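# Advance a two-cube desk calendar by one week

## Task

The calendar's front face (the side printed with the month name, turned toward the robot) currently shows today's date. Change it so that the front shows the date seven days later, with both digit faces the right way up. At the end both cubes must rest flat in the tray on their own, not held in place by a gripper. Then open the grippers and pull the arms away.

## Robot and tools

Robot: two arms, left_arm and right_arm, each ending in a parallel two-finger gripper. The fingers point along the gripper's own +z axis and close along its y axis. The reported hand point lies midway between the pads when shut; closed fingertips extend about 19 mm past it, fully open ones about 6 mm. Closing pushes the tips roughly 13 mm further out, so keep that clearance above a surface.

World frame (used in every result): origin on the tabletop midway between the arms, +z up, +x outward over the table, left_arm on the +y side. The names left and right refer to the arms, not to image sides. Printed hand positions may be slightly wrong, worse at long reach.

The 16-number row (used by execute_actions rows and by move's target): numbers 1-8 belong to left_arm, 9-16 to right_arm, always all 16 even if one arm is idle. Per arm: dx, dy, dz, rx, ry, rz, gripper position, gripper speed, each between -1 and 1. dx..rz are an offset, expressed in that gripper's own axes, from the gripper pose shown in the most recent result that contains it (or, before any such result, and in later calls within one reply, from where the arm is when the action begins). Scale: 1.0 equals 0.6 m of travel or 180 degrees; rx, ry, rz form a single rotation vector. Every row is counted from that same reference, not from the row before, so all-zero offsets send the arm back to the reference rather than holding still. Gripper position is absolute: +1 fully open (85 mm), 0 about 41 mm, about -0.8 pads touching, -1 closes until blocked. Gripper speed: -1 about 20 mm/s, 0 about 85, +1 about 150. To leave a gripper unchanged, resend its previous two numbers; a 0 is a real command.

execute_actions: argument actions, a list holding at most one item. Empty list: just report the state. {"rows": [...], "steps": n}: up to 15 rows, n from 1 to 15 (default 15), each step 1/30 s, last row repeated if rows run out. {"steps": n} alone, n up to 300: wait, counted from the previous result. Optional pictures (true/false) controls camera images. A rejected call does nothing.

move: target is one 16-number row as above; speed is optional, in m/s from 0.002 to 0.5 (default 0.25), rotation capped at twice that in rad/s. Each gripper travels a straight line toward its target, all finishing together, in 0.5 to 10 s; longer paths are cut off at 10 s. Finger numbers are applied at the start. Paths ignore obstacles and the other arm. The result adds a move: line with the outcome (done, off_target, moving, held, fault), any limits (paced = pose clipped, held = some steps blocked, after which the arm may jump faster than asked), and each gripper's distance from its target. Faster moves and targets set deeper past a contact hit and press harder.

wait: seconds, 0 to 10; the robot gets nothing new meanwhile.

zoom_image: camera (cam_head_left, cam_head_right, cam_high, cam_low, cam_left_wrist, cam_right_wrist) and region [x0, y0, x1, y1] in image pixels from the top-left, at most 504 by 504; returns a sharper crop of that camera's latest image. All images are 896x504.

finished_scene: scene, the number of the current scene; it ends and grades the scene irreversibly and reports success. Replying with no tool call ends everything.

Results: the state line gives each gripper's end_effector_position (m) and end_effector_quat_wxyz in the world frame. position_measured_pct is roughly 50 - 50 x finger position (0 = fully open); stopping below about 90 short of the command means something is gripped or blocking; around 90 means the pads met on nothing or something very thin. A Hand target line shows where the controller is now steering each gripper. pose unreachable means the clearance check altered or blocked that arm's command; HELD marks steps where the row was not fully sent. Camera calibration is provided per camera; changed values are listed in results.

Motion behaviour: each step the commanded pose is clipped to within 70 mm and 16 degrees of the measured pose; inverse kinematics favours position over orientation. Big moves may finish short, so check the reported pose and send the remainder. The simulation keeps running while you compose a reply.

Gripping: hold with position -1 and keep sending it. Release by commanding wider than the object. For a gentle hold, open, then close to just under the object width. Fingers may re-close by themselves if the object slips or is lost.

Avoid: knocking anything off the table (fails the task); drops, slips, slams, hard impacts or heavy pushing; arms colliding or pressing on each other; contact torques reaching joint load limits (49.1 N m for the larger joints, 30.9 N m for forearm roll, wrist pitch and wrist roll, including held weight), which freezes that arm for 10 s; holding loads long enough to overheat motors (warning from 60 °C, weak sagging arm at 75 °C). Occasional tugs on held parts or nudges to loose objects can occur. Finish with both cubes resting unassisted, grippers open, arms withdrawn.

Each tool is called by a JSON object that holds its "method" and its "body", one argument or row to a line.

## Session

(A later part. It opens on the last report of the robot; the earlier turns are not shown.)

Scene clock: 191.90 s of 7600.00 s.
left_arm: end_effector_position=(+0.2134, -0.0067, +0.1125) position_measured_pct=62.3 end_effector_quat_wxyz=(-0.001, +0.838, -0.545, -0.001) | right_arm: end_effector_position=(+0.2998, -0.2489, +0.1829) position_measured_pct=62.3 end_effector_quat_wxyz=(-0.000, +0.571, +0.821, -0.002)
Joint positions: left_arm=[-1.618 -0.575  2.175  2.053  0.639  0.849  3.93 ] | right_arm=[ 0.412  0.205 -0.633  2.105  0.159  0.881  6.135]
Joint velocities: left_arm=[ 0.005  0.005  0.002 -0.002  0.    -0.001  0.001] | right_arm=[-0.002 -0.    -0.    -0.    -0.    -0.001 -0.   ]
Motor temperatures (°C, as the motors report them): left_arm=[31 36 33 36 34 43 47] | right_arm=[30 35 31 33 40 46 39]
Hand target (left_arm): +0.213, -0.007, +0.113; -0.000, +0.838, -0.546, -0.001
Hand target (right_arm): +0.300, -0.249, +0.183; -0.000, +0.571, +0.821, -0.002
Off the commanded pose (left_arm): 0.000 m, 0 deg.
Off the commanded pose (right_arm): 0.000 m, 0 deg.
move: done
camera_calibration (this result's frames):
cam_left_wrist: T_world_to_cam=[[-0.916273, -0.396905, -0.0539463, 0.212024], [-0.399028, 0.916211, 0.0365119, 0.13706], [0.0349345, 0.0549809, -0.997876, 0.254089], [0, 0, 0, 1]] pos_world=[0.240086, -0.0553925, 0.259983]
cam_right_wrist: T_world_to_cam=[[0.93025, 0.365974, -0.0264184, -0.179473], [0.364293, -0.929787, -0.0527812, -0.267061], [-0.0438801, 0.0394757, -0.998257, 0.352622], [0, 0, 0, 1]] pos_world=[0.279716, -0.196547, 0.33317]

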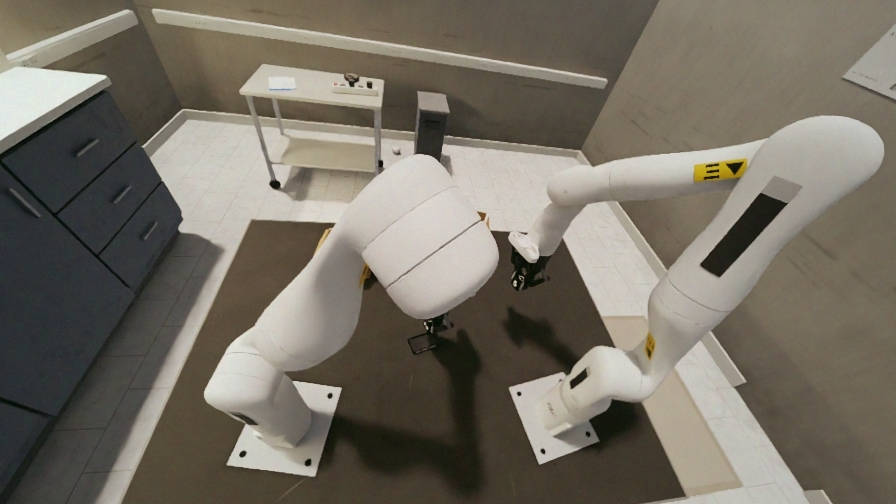

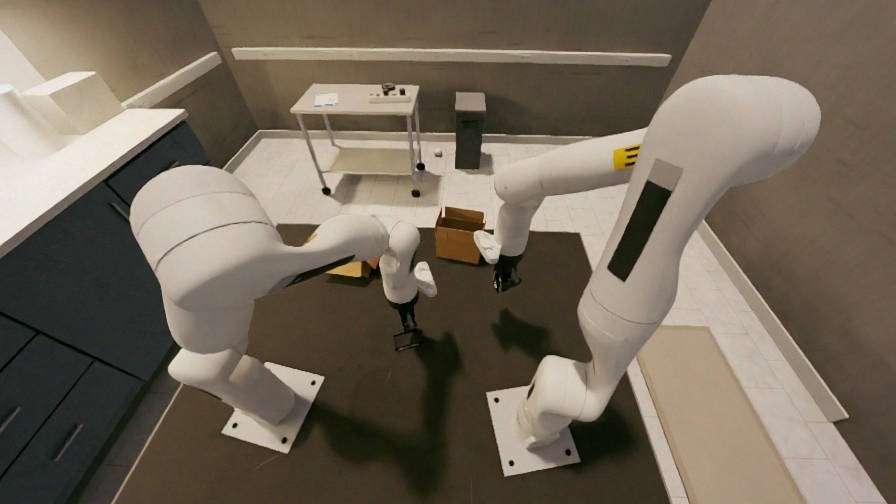

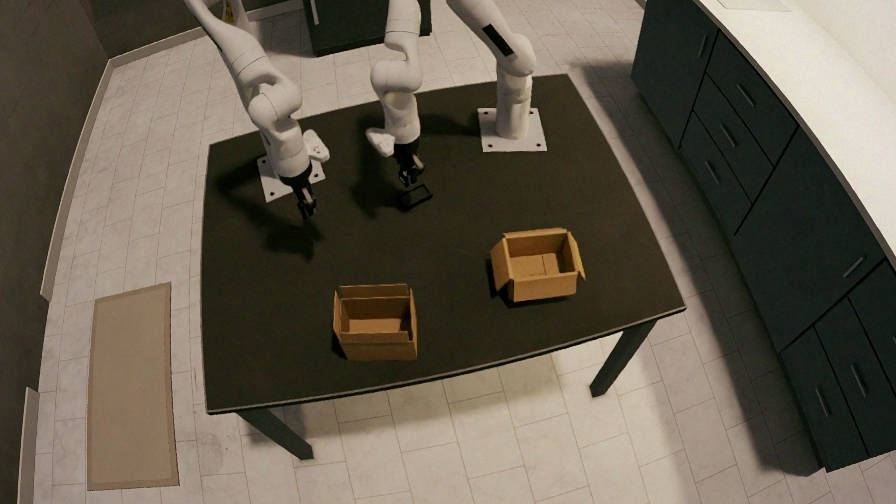

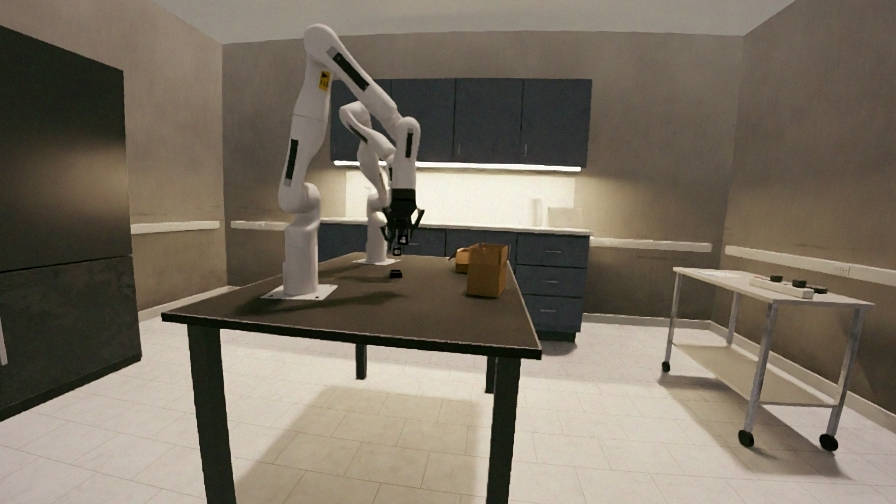

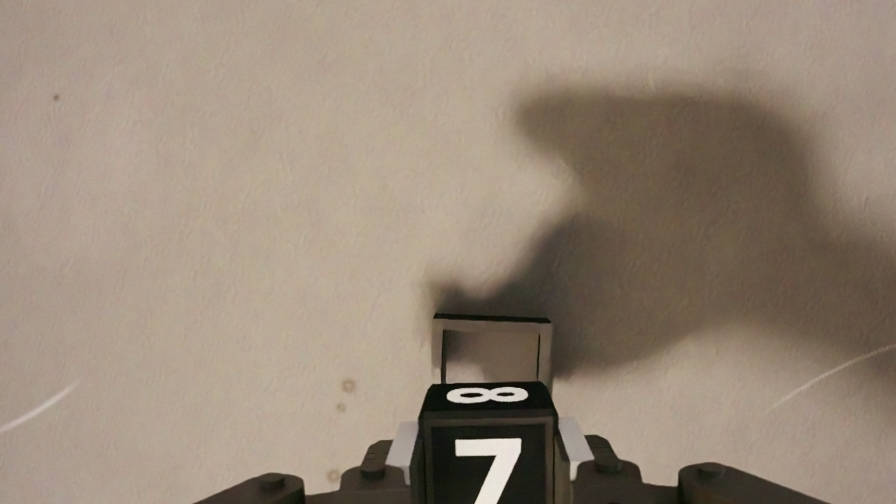

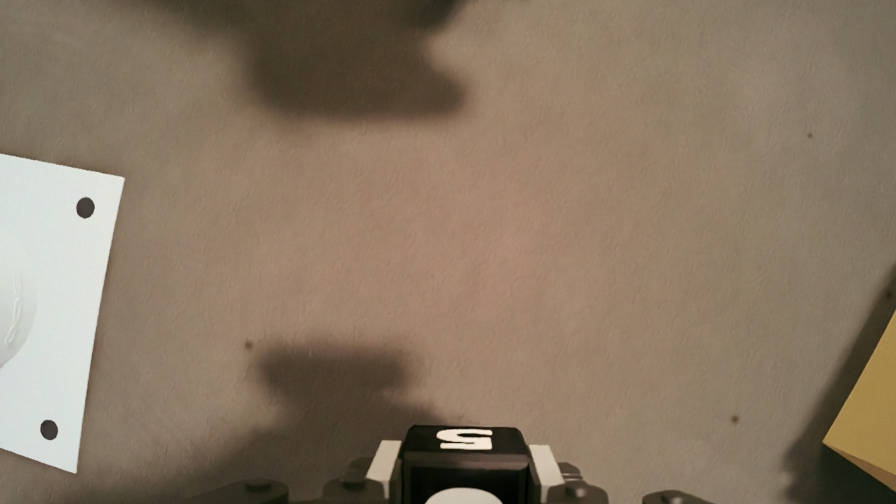

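{"method": "move", "body": {
  "target": [-0.2045,-0.267,0.09,0,0,0.133,-1,0,0,0,0,0,0,0,-1,0],
  "speed": 0.25
}}

{"method": "move", "body": {
  "target": [0,0,0.045,0,0,0,-1,0,0,0,0,0,0,0,-1,0],
  "speed": 0.04
}}

{"method": "execute_actions", "body": {
  "actions": [
    {"rows":[[0,0,0,0,0,0,0.3,0,0,0,0,0,0,0,-1,0]],"steps":12}
  ]
}}

Scene clock: 200.77 s of 7600.00 s.
left_arm: end_effector_position=(+0.3108, +0.1698, +0.0589) position_measured_pct=62.3 end_effector_quat_wxyz=(-0.000, +0.707, -0.707, -0.001) | right_arm: end_effector_position=(+0.2998, -0.2489, +0.1829) position_measured_pct=62.3 end_effector_quat_wxyz=(-0.000, +0.571, +0.821, -0.002)
Joint positions: left_arm=[-2.342 -0.558  2.429  2.262  0.714  0.556  2.86 ] | right_arm=[ 0.412  0.205 -0.633  2.105  0.159  0.881  6.135]
Joint velocities: left_arm=[-0.004  0.    -0.001  0.001  0.002  0.001 -0.001] | right_arm=[ 0.    -0.    -0.     0.     0.     0.001 -0.   ]
Motor temperatures (°C, as the motors report them): left_arm=[31 36 33 36 34 43 47] | right_arm=[30 35 31 33 40 46 39]
Hand target (left_arm): +0.311, +0.170, +0.059; -0.000, +0.707, -0.707, -0.001
Hand target (right_arm): +0.300, -0.249, +0.183; -0.000, +0.571, +0.821, -0.002
Off the commanded pose (left_arm): 0.001 m, 0 deg.
Off the commanded pose (right_arm): 0.000 m, 0 deg.
After step 90, 4.33 s passed at rest.
move: done
camera_calibration (this result's frames):
cam_left_wrist: T_world_to_cam=[[-0.998529, 0.00939462, -0.0533946, 0.324995], [0.00751749, 0.99935, 0.0352485, -0.124222], [0.053691, 0.0347952, -0.997951, 0.18506], [0, 0, 0, 1]] pos_world=[0.315515, 0.114649, 0.206413]
cam_right_wrist: T_world_to_cam=[[0.93025, 0.365974, -0.0264162, -0.179474], [0.364293, -0.929787, -0.0527819, -0.26706], [-0.0438783, 0.0394771, -0.998257, 0.352622], [0, 0, 0, 1]] pos_world=[0.279717, -0.196547, 0.33317]

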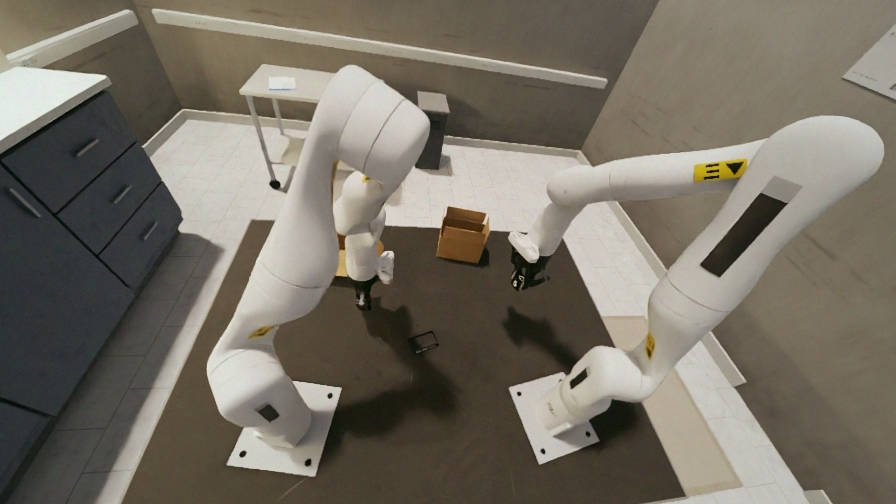

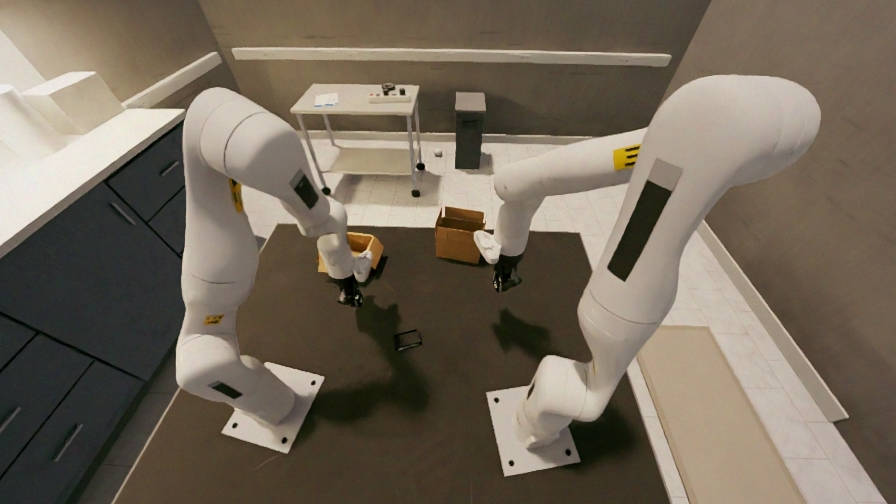

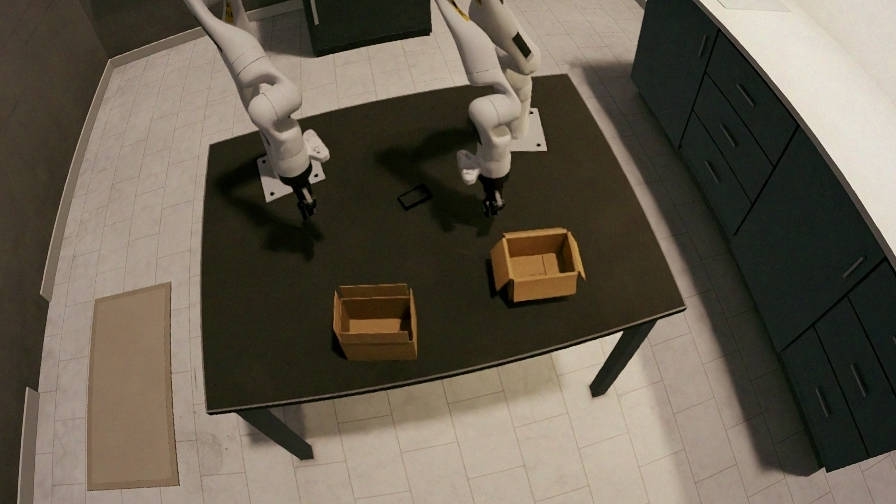

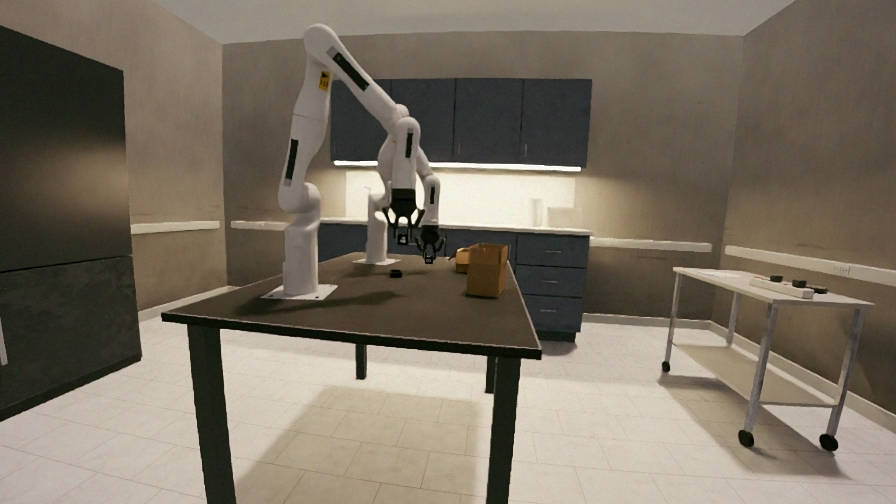

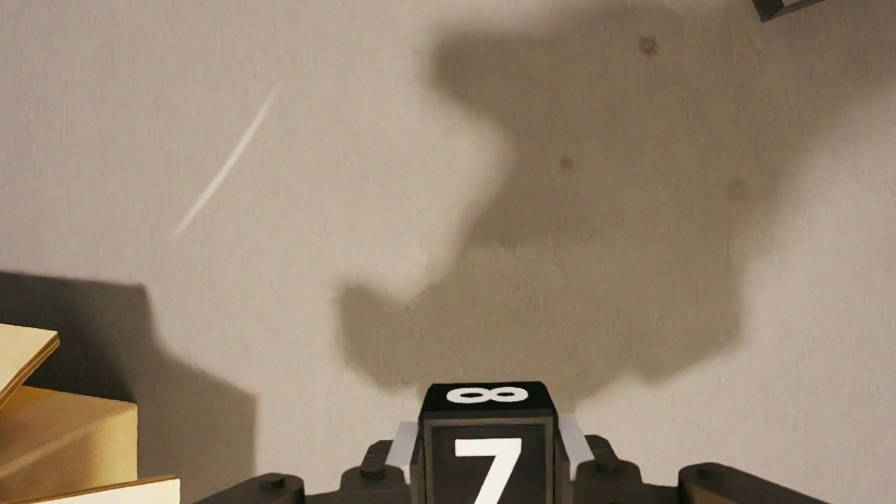

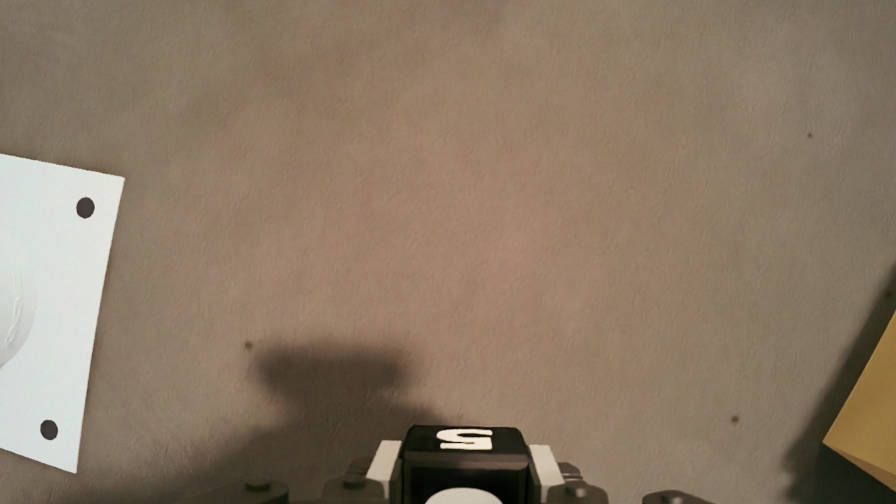

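Scene clock: 201.70 s of 7600.00 s.
left_arm: end_effector_position=(+0.3109, +0.1695, +0.0319) position_measured_pct=62.3 end_effector_quat_wxyz=(-0.000, +0.707, -0.708, -0.001) | right_arm: end_effector_position=(+0.2998, -0.2489, +0.1829) position_measured_pct=62.3 end_effector_quat_wxyz=(-0.000, +0.571, +0.821, -0.002)
Joint positions: left_arm=[-2.418 -0.619  2.528  2.279  0.821  0.473  2.767] | right_arm=[ 0.412  0.205 -0.633  2.105  0.159  0.881  6.135]
Joint velocities: left_arm=[-0.005 -0.005 -0.003  0.001  0.002  0.001 -0.001] | right_arm=[ 0.    -0.     0.     0.     0.    -0.001 -0.   ]
Motor temperatures (°C, as the motors report them): left_arm=[31 36 33 36 34 43 47] | right_arm=[30 35 31 33 40 46 39]
Hand target (left_arm): +0.311, +0.170, +0.032; -0.000, +0.707, -0.707, -0.001
Hand target (right_arm): +0.300, -0.249, +0.183; -0.000, +0.571, +0.821, -0.002
Off the commanded pose (left_arm): 0.000 m, 0 deg.
Off the commanded pose (right_arm): 0.000 m, 0 deg.
move: done
camera_calibration (this result's frames):
cam_left_wrist: T_world_to_cam=[[-0.998504, 0.0100602, -0.0537419, 0.323472], [0.00819134, 0.999358, 0.0348817, -0.123229], [0.0540583, 0.0343893, -0.997945, 0.158167], [0, 0, 0, 1]] pos_world=[0.315447, 0.114456, 0.179525]
cam_right_wrist: T_world_to_cam=[[0.93025, 0.365974, -0.0264143, -0.179476], [0.364293, -0.929787, -0.0527826, -0.26706], [-0.0438767, 0.0394785, -0.998257, 0.352622], [0, 0, 0, 1]] pos_world=[0.279718, -0.196547, 0.33317]

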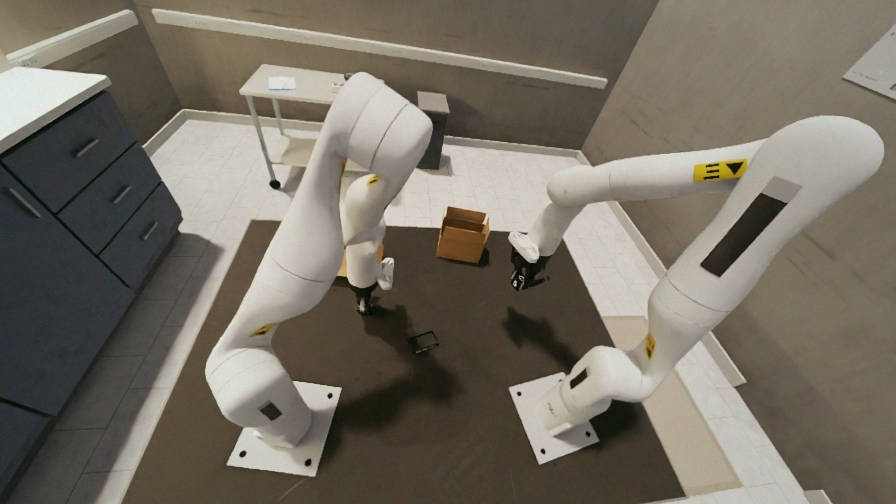

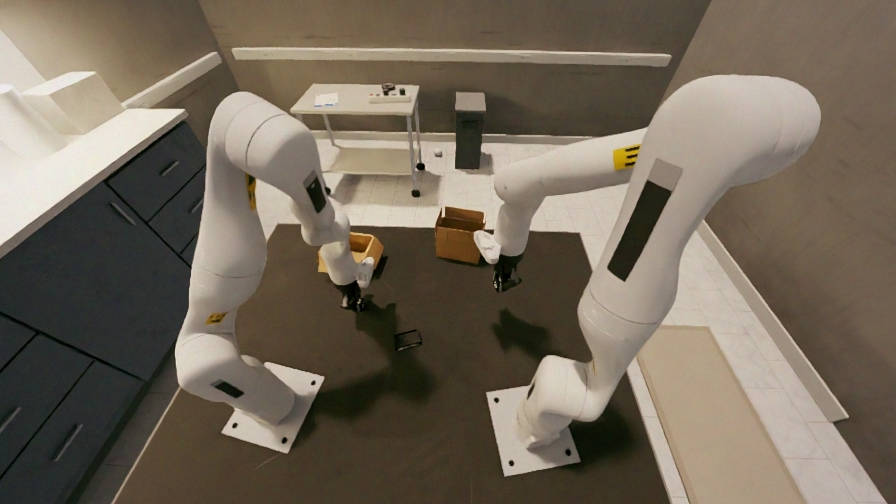

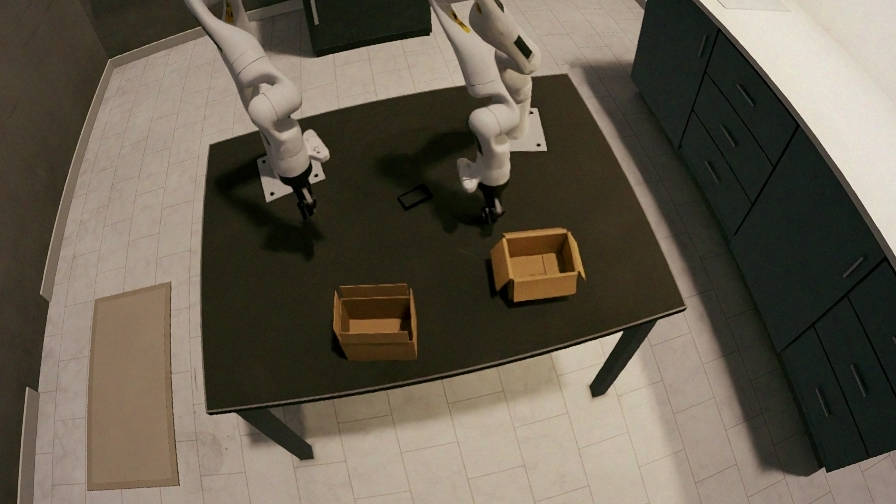

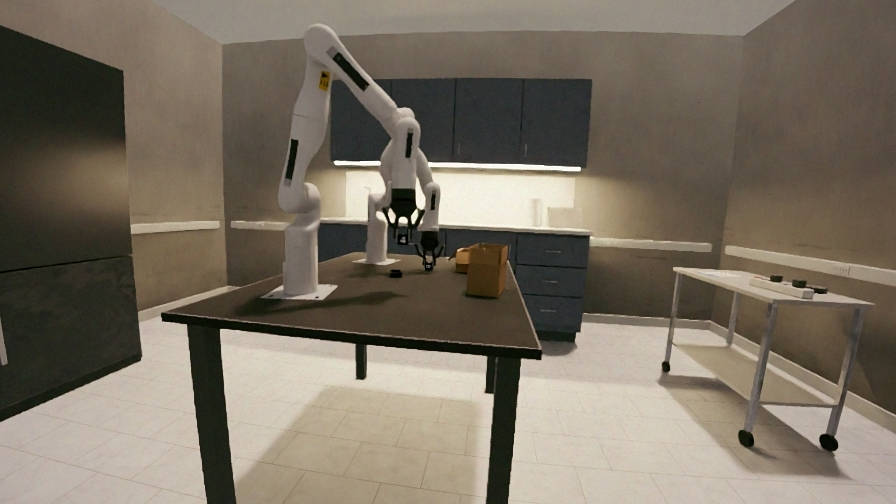

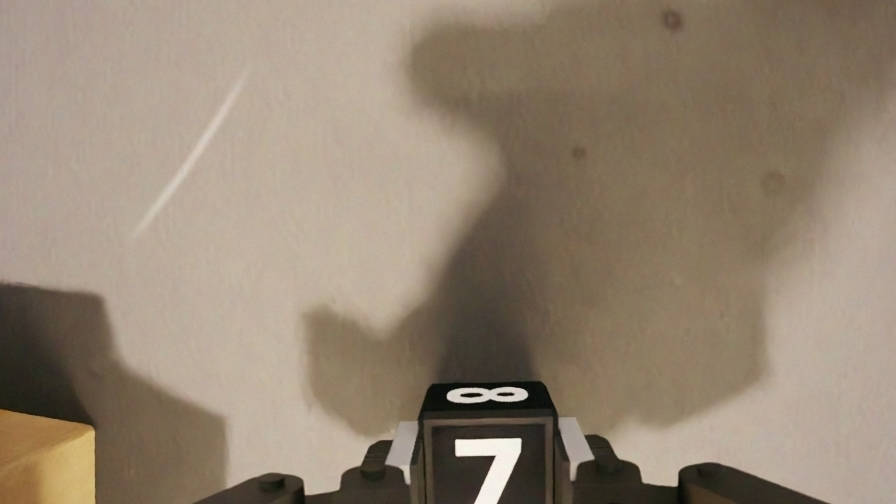

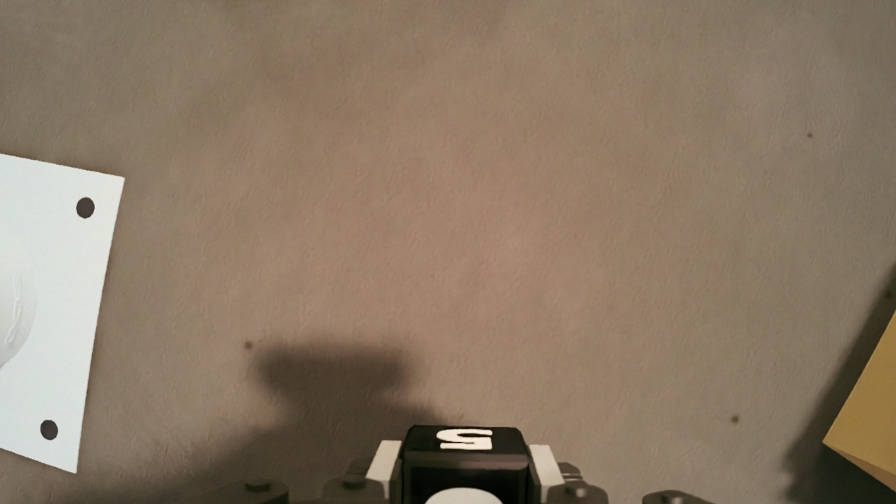

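Scene clock: 202.10 s of 7600.00 s.
left_arm: end_effector_position=(+0.3109, +0.1695, +0.0320) position_measured_pct=36.5 end_effector_quat_wxyz=(-0.000, +0.707, -0.708, -0.001) | right_arm: end_effector_position=(+0.2998, -0.2489, +0.1829) position_measured_pct=62.3 end_effector_quat_wxyz=(-0.000, +0.571, +0.821, -0.002)
Joint positions: left_arm=[-2.418 -0.619  2.528  2.279  0.821  0.473  2.767] | right_arm=[ 0.412  0.205 -0.633  2.105  0.159  0.881  6.135]
Joint velocities: left_arm=[ 0.001  0.001  0.001 -0.002  0.001  0.    -0.001] | right_arm=[-0.001 -0.    -0.    -0.    -0.     0.     0.   ]
Motor temperatures (°C, as the motors report them): left_arm=[31 36 33 36 34 43 47] | right_arm=[30 35 31 33 40 46 39]
Hand target (left_arm): +0.311, +0.170, +0.032; -0.000, +0.707, -0.708, -0.001
Hand target (right_arm): +0.300, -0.249, +0.183; -0.000, +0.571, +0.821, -0.002
Off the commanded pose (left_arm): 0.000 m, 0 deg.
Off the commanded pose (right_arm): 0.000 m, 0 deg.
Steps of this call (steps 1 to 12: all 12 steps of this action). Readings (end_effector_position | what the end effector reports):
1: left_arm (+0.3109, +0.1695, +0.0320) | right_arm (+0.2998, -0.2489, +0.1829) | left_arm position_measured_pct=62.3 | right_arm position_measured_pct=62.3
2: left_arm (+0.3108, +0.1694, +0.0320) | right_arm (+0.2998, -0.2489, +0.1829) | left_arm position_measured_pct=61.9 | right_arm position_measured_pct=62.3
4: left_arm (+0.3109, +0.1695, +0.0320) | right_arm (+0.2998, -0.2489, +0.1829) | left_arm position_measured_pct=57.5 | right_arm position_measured_pct=62.3
8: left_arm (+0.3109, +0.1695, +0.0320) | right_arm (+0.2998, -0.2489, +0.1829) | left_arm position_measured_pct=46.0 | right_arm position_measured_pct=62.3
12: the state above
camera_calibration (this result's frames):
cam_left_wrist: T_world_to_cam=[[-0.998503, 0.010068, -0.0537597, 0.323476], [0.0081993, 0.999358, 0.0348679, -0.123225], [0.0540762, 0.0343749, -0.997945, 0.15817], [0, 0, 0, 1]] pos_world=[0.315449, 0.114452, 0.179531]
cam_right_wrist: T_world_to_cam=[[0.93025, 0.365974, -0.0264122, -0.179477], [0.364294, -0.929787, -0.0527832, -0.26706], [-0.043875, 0.0394798, -0.998257, 0.352622], [0, 0, 0, 1]] pos_world=[0.279718, -0.196546, 0.333171]

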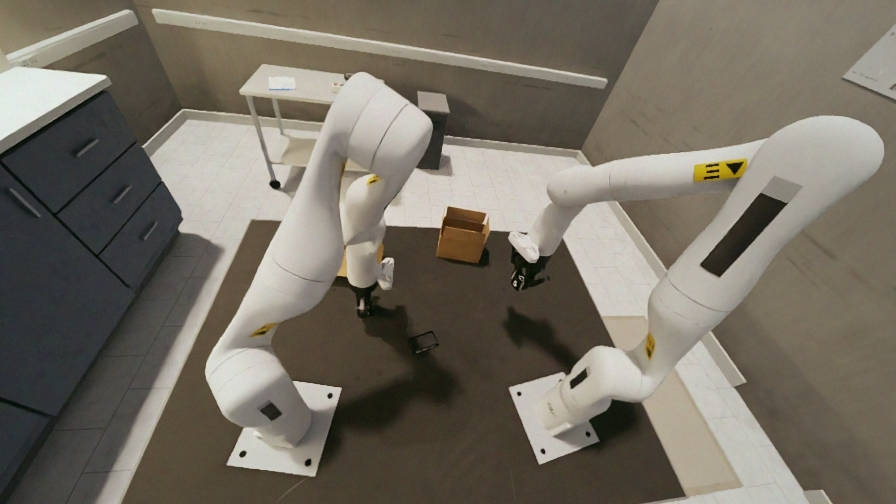

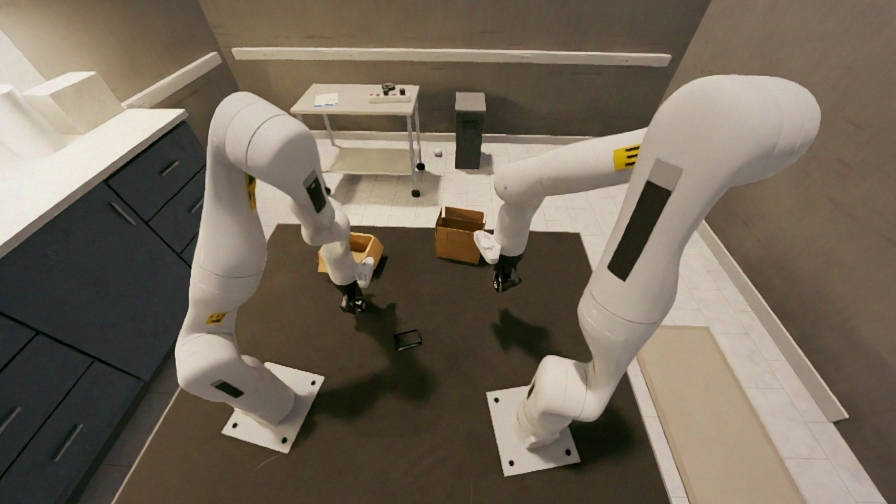

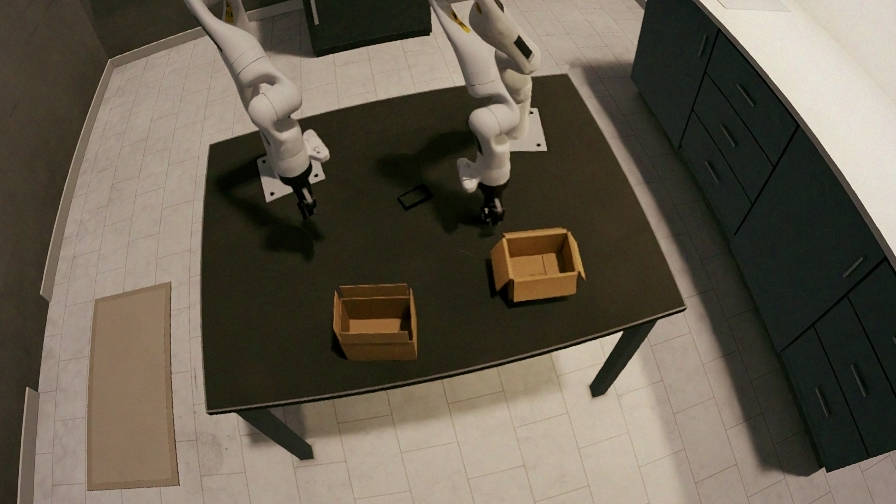

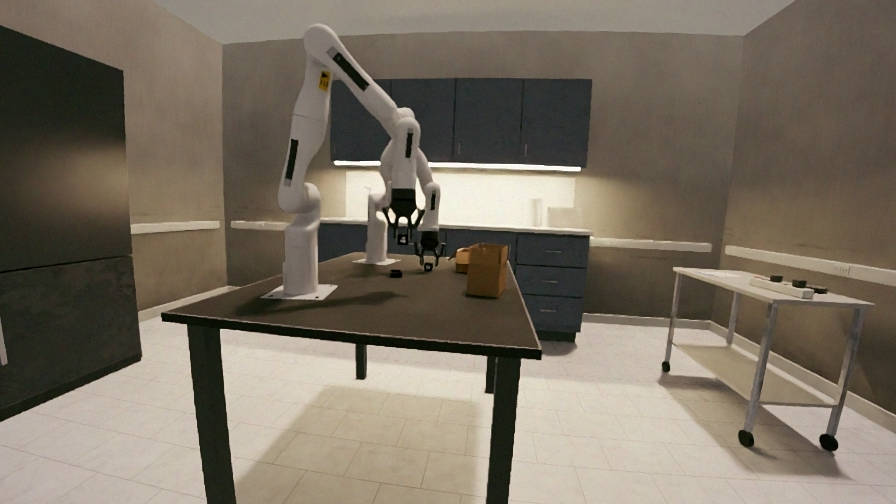

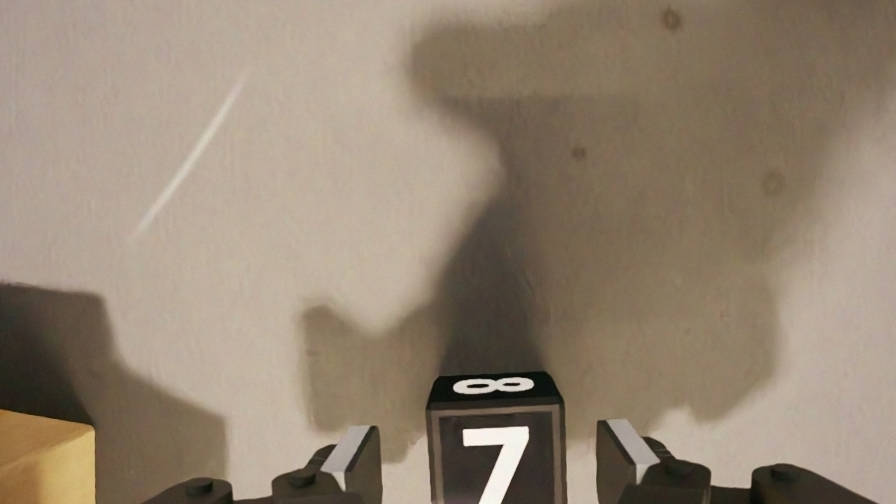

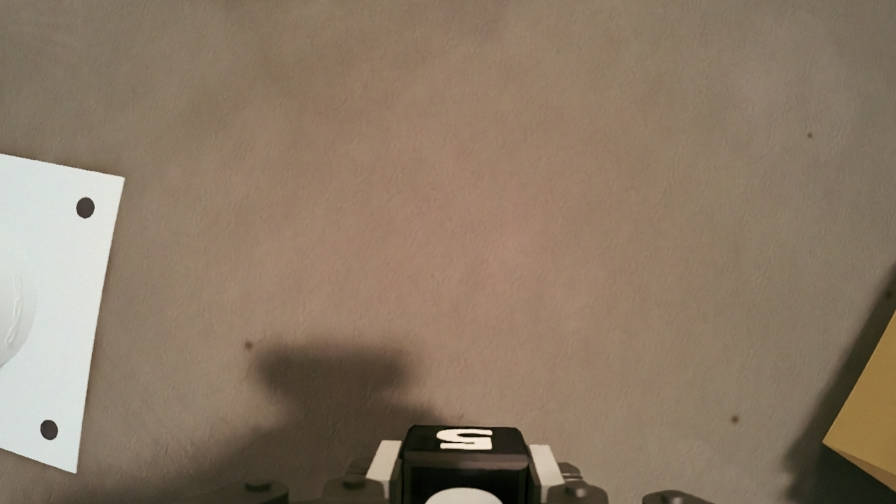

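{"method": "move", "body": {
  "target": [-0.0125,0,-0.08,0,0.25,0,0.3,0,0,0,0,0,0,0,-1,0],
  "speed": 0.15
}}

Scene clock: 209.17 s of 7600.00 s.
left_arm: end_effector_position=(+0.3115, +0.1767, +0.0804) position_measured_pct=34.9 end_effector_quat_wxyz=(+0.271, +0.652, -0.655, +0.270) | right_arm: end_effector_position=(+0.2998, -0.2489, +0.1829) position_measured_pct=62.3 end_effector_quat_wxyz=(-0.000, +0.571, +0.821, -0.002)
Joint positions: left_arm=[-3.409 -0.686  2.87   2.355  1.235  0.984  1.648] | right_arm=[ 0.412  0.205 -0.633  2.105  0.159  0.881  6.135]
Joint velocities: left_arm=[-0.006 -0.007 -0.007  0.     0.     0.004  0.   ] | right_arm=[ 0.001 -0.    -0.     0.     0.    -0.001 -0.   ]
Motor temperatures (°C, as the motors report them): left_arm=[31 36 33 36 34 43 47] | right_arm=[30 35 31 33 40 46 39]
Hand target (left_arm): +0.311, +0.177, +0.080; +0.271, +0.653, -0.654, +0.270
Hand target (right_arm): +0.300, -0.249, +0.183; -0.000, +0.571, +0.821, -0.002
Off the commanded pose (left_arm): 0.001 m, 0 deg.
Off the commanded pose (right_arm): 0.000 m, 0 deg.
After step 90, 1.13 s passed at rest.
move: done
camera_calibration (this result's frames):
cam_left_wrist: T_world_to_cam=[[-0.998601, -0.0289343, -0.0442487, 0.332791], [0.00904863, 0.731061, -0.682252, -0.0272776], [0.052089, -0.681698, -0.729777, 0.31187], [0, 0, 0, 1]] pos_world=[0.316327, 0.242172, 0.223711]
cam_right_wrist: T_world_to_cam=[[0.93025, 0.365975, -0.0264102, -0.179479], [0.364294, -0.929787, -0.0527838, -0.26706], [-0.0438733, 0.039481, -0.998257, 0.352622], [0, 0, 0, 1]] pos_world=[0.279719, -0.196546, 0.333171]

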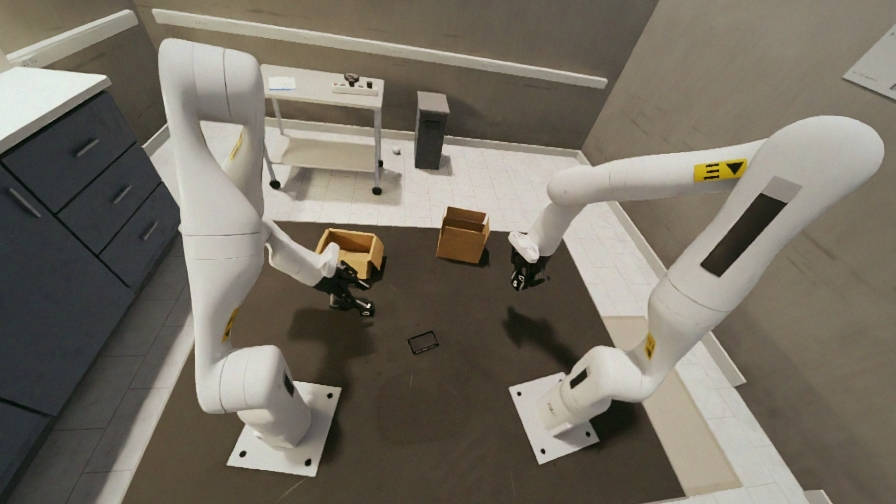

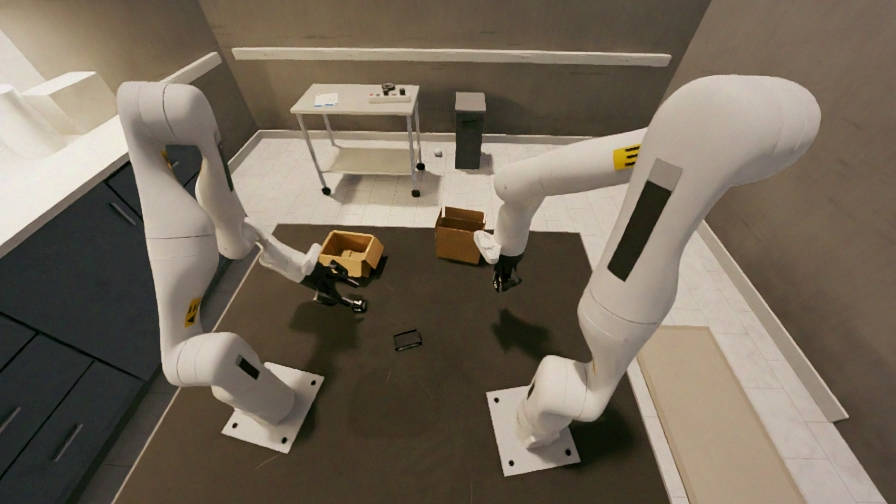

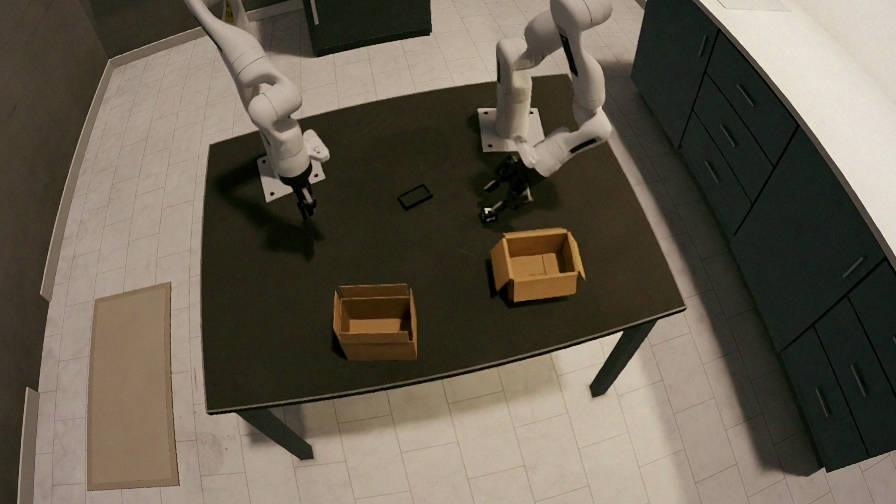

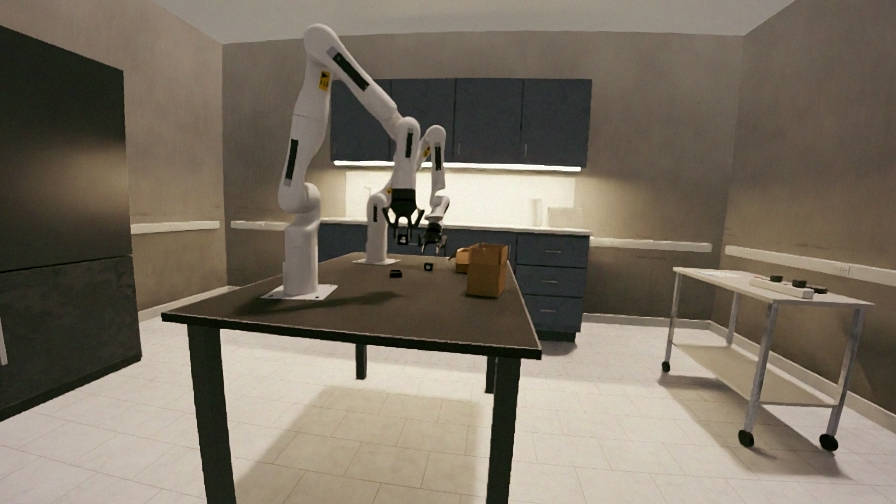

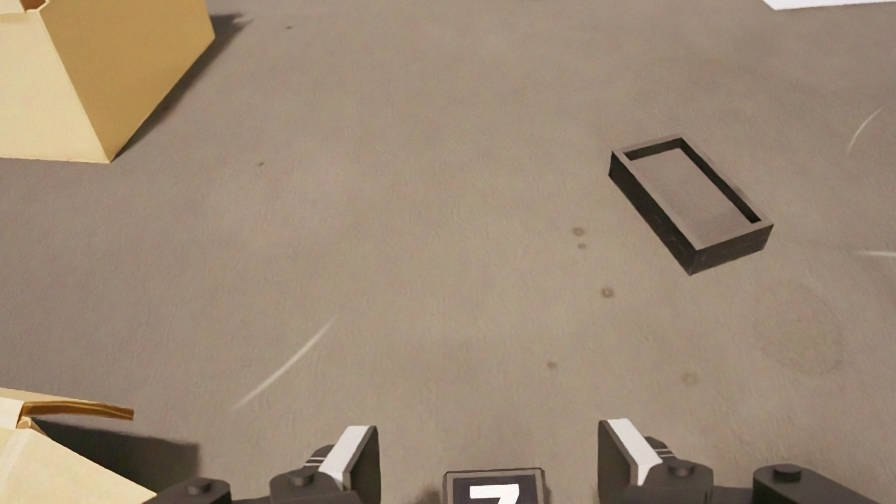

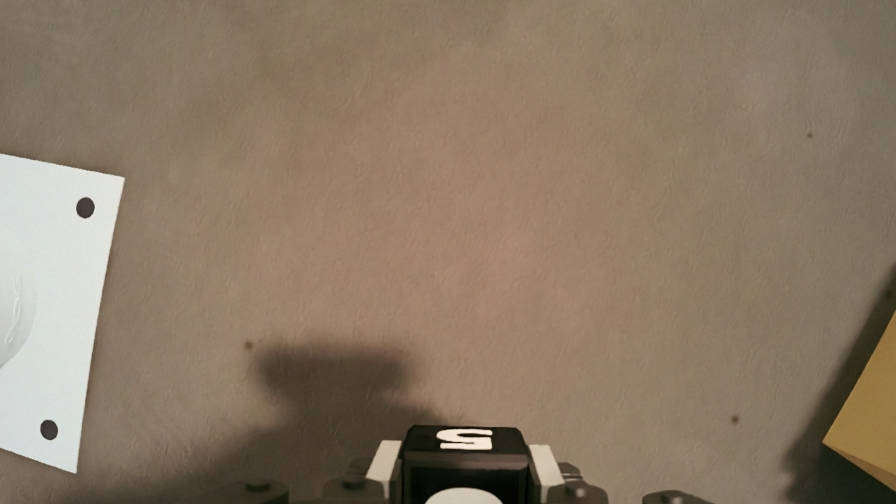

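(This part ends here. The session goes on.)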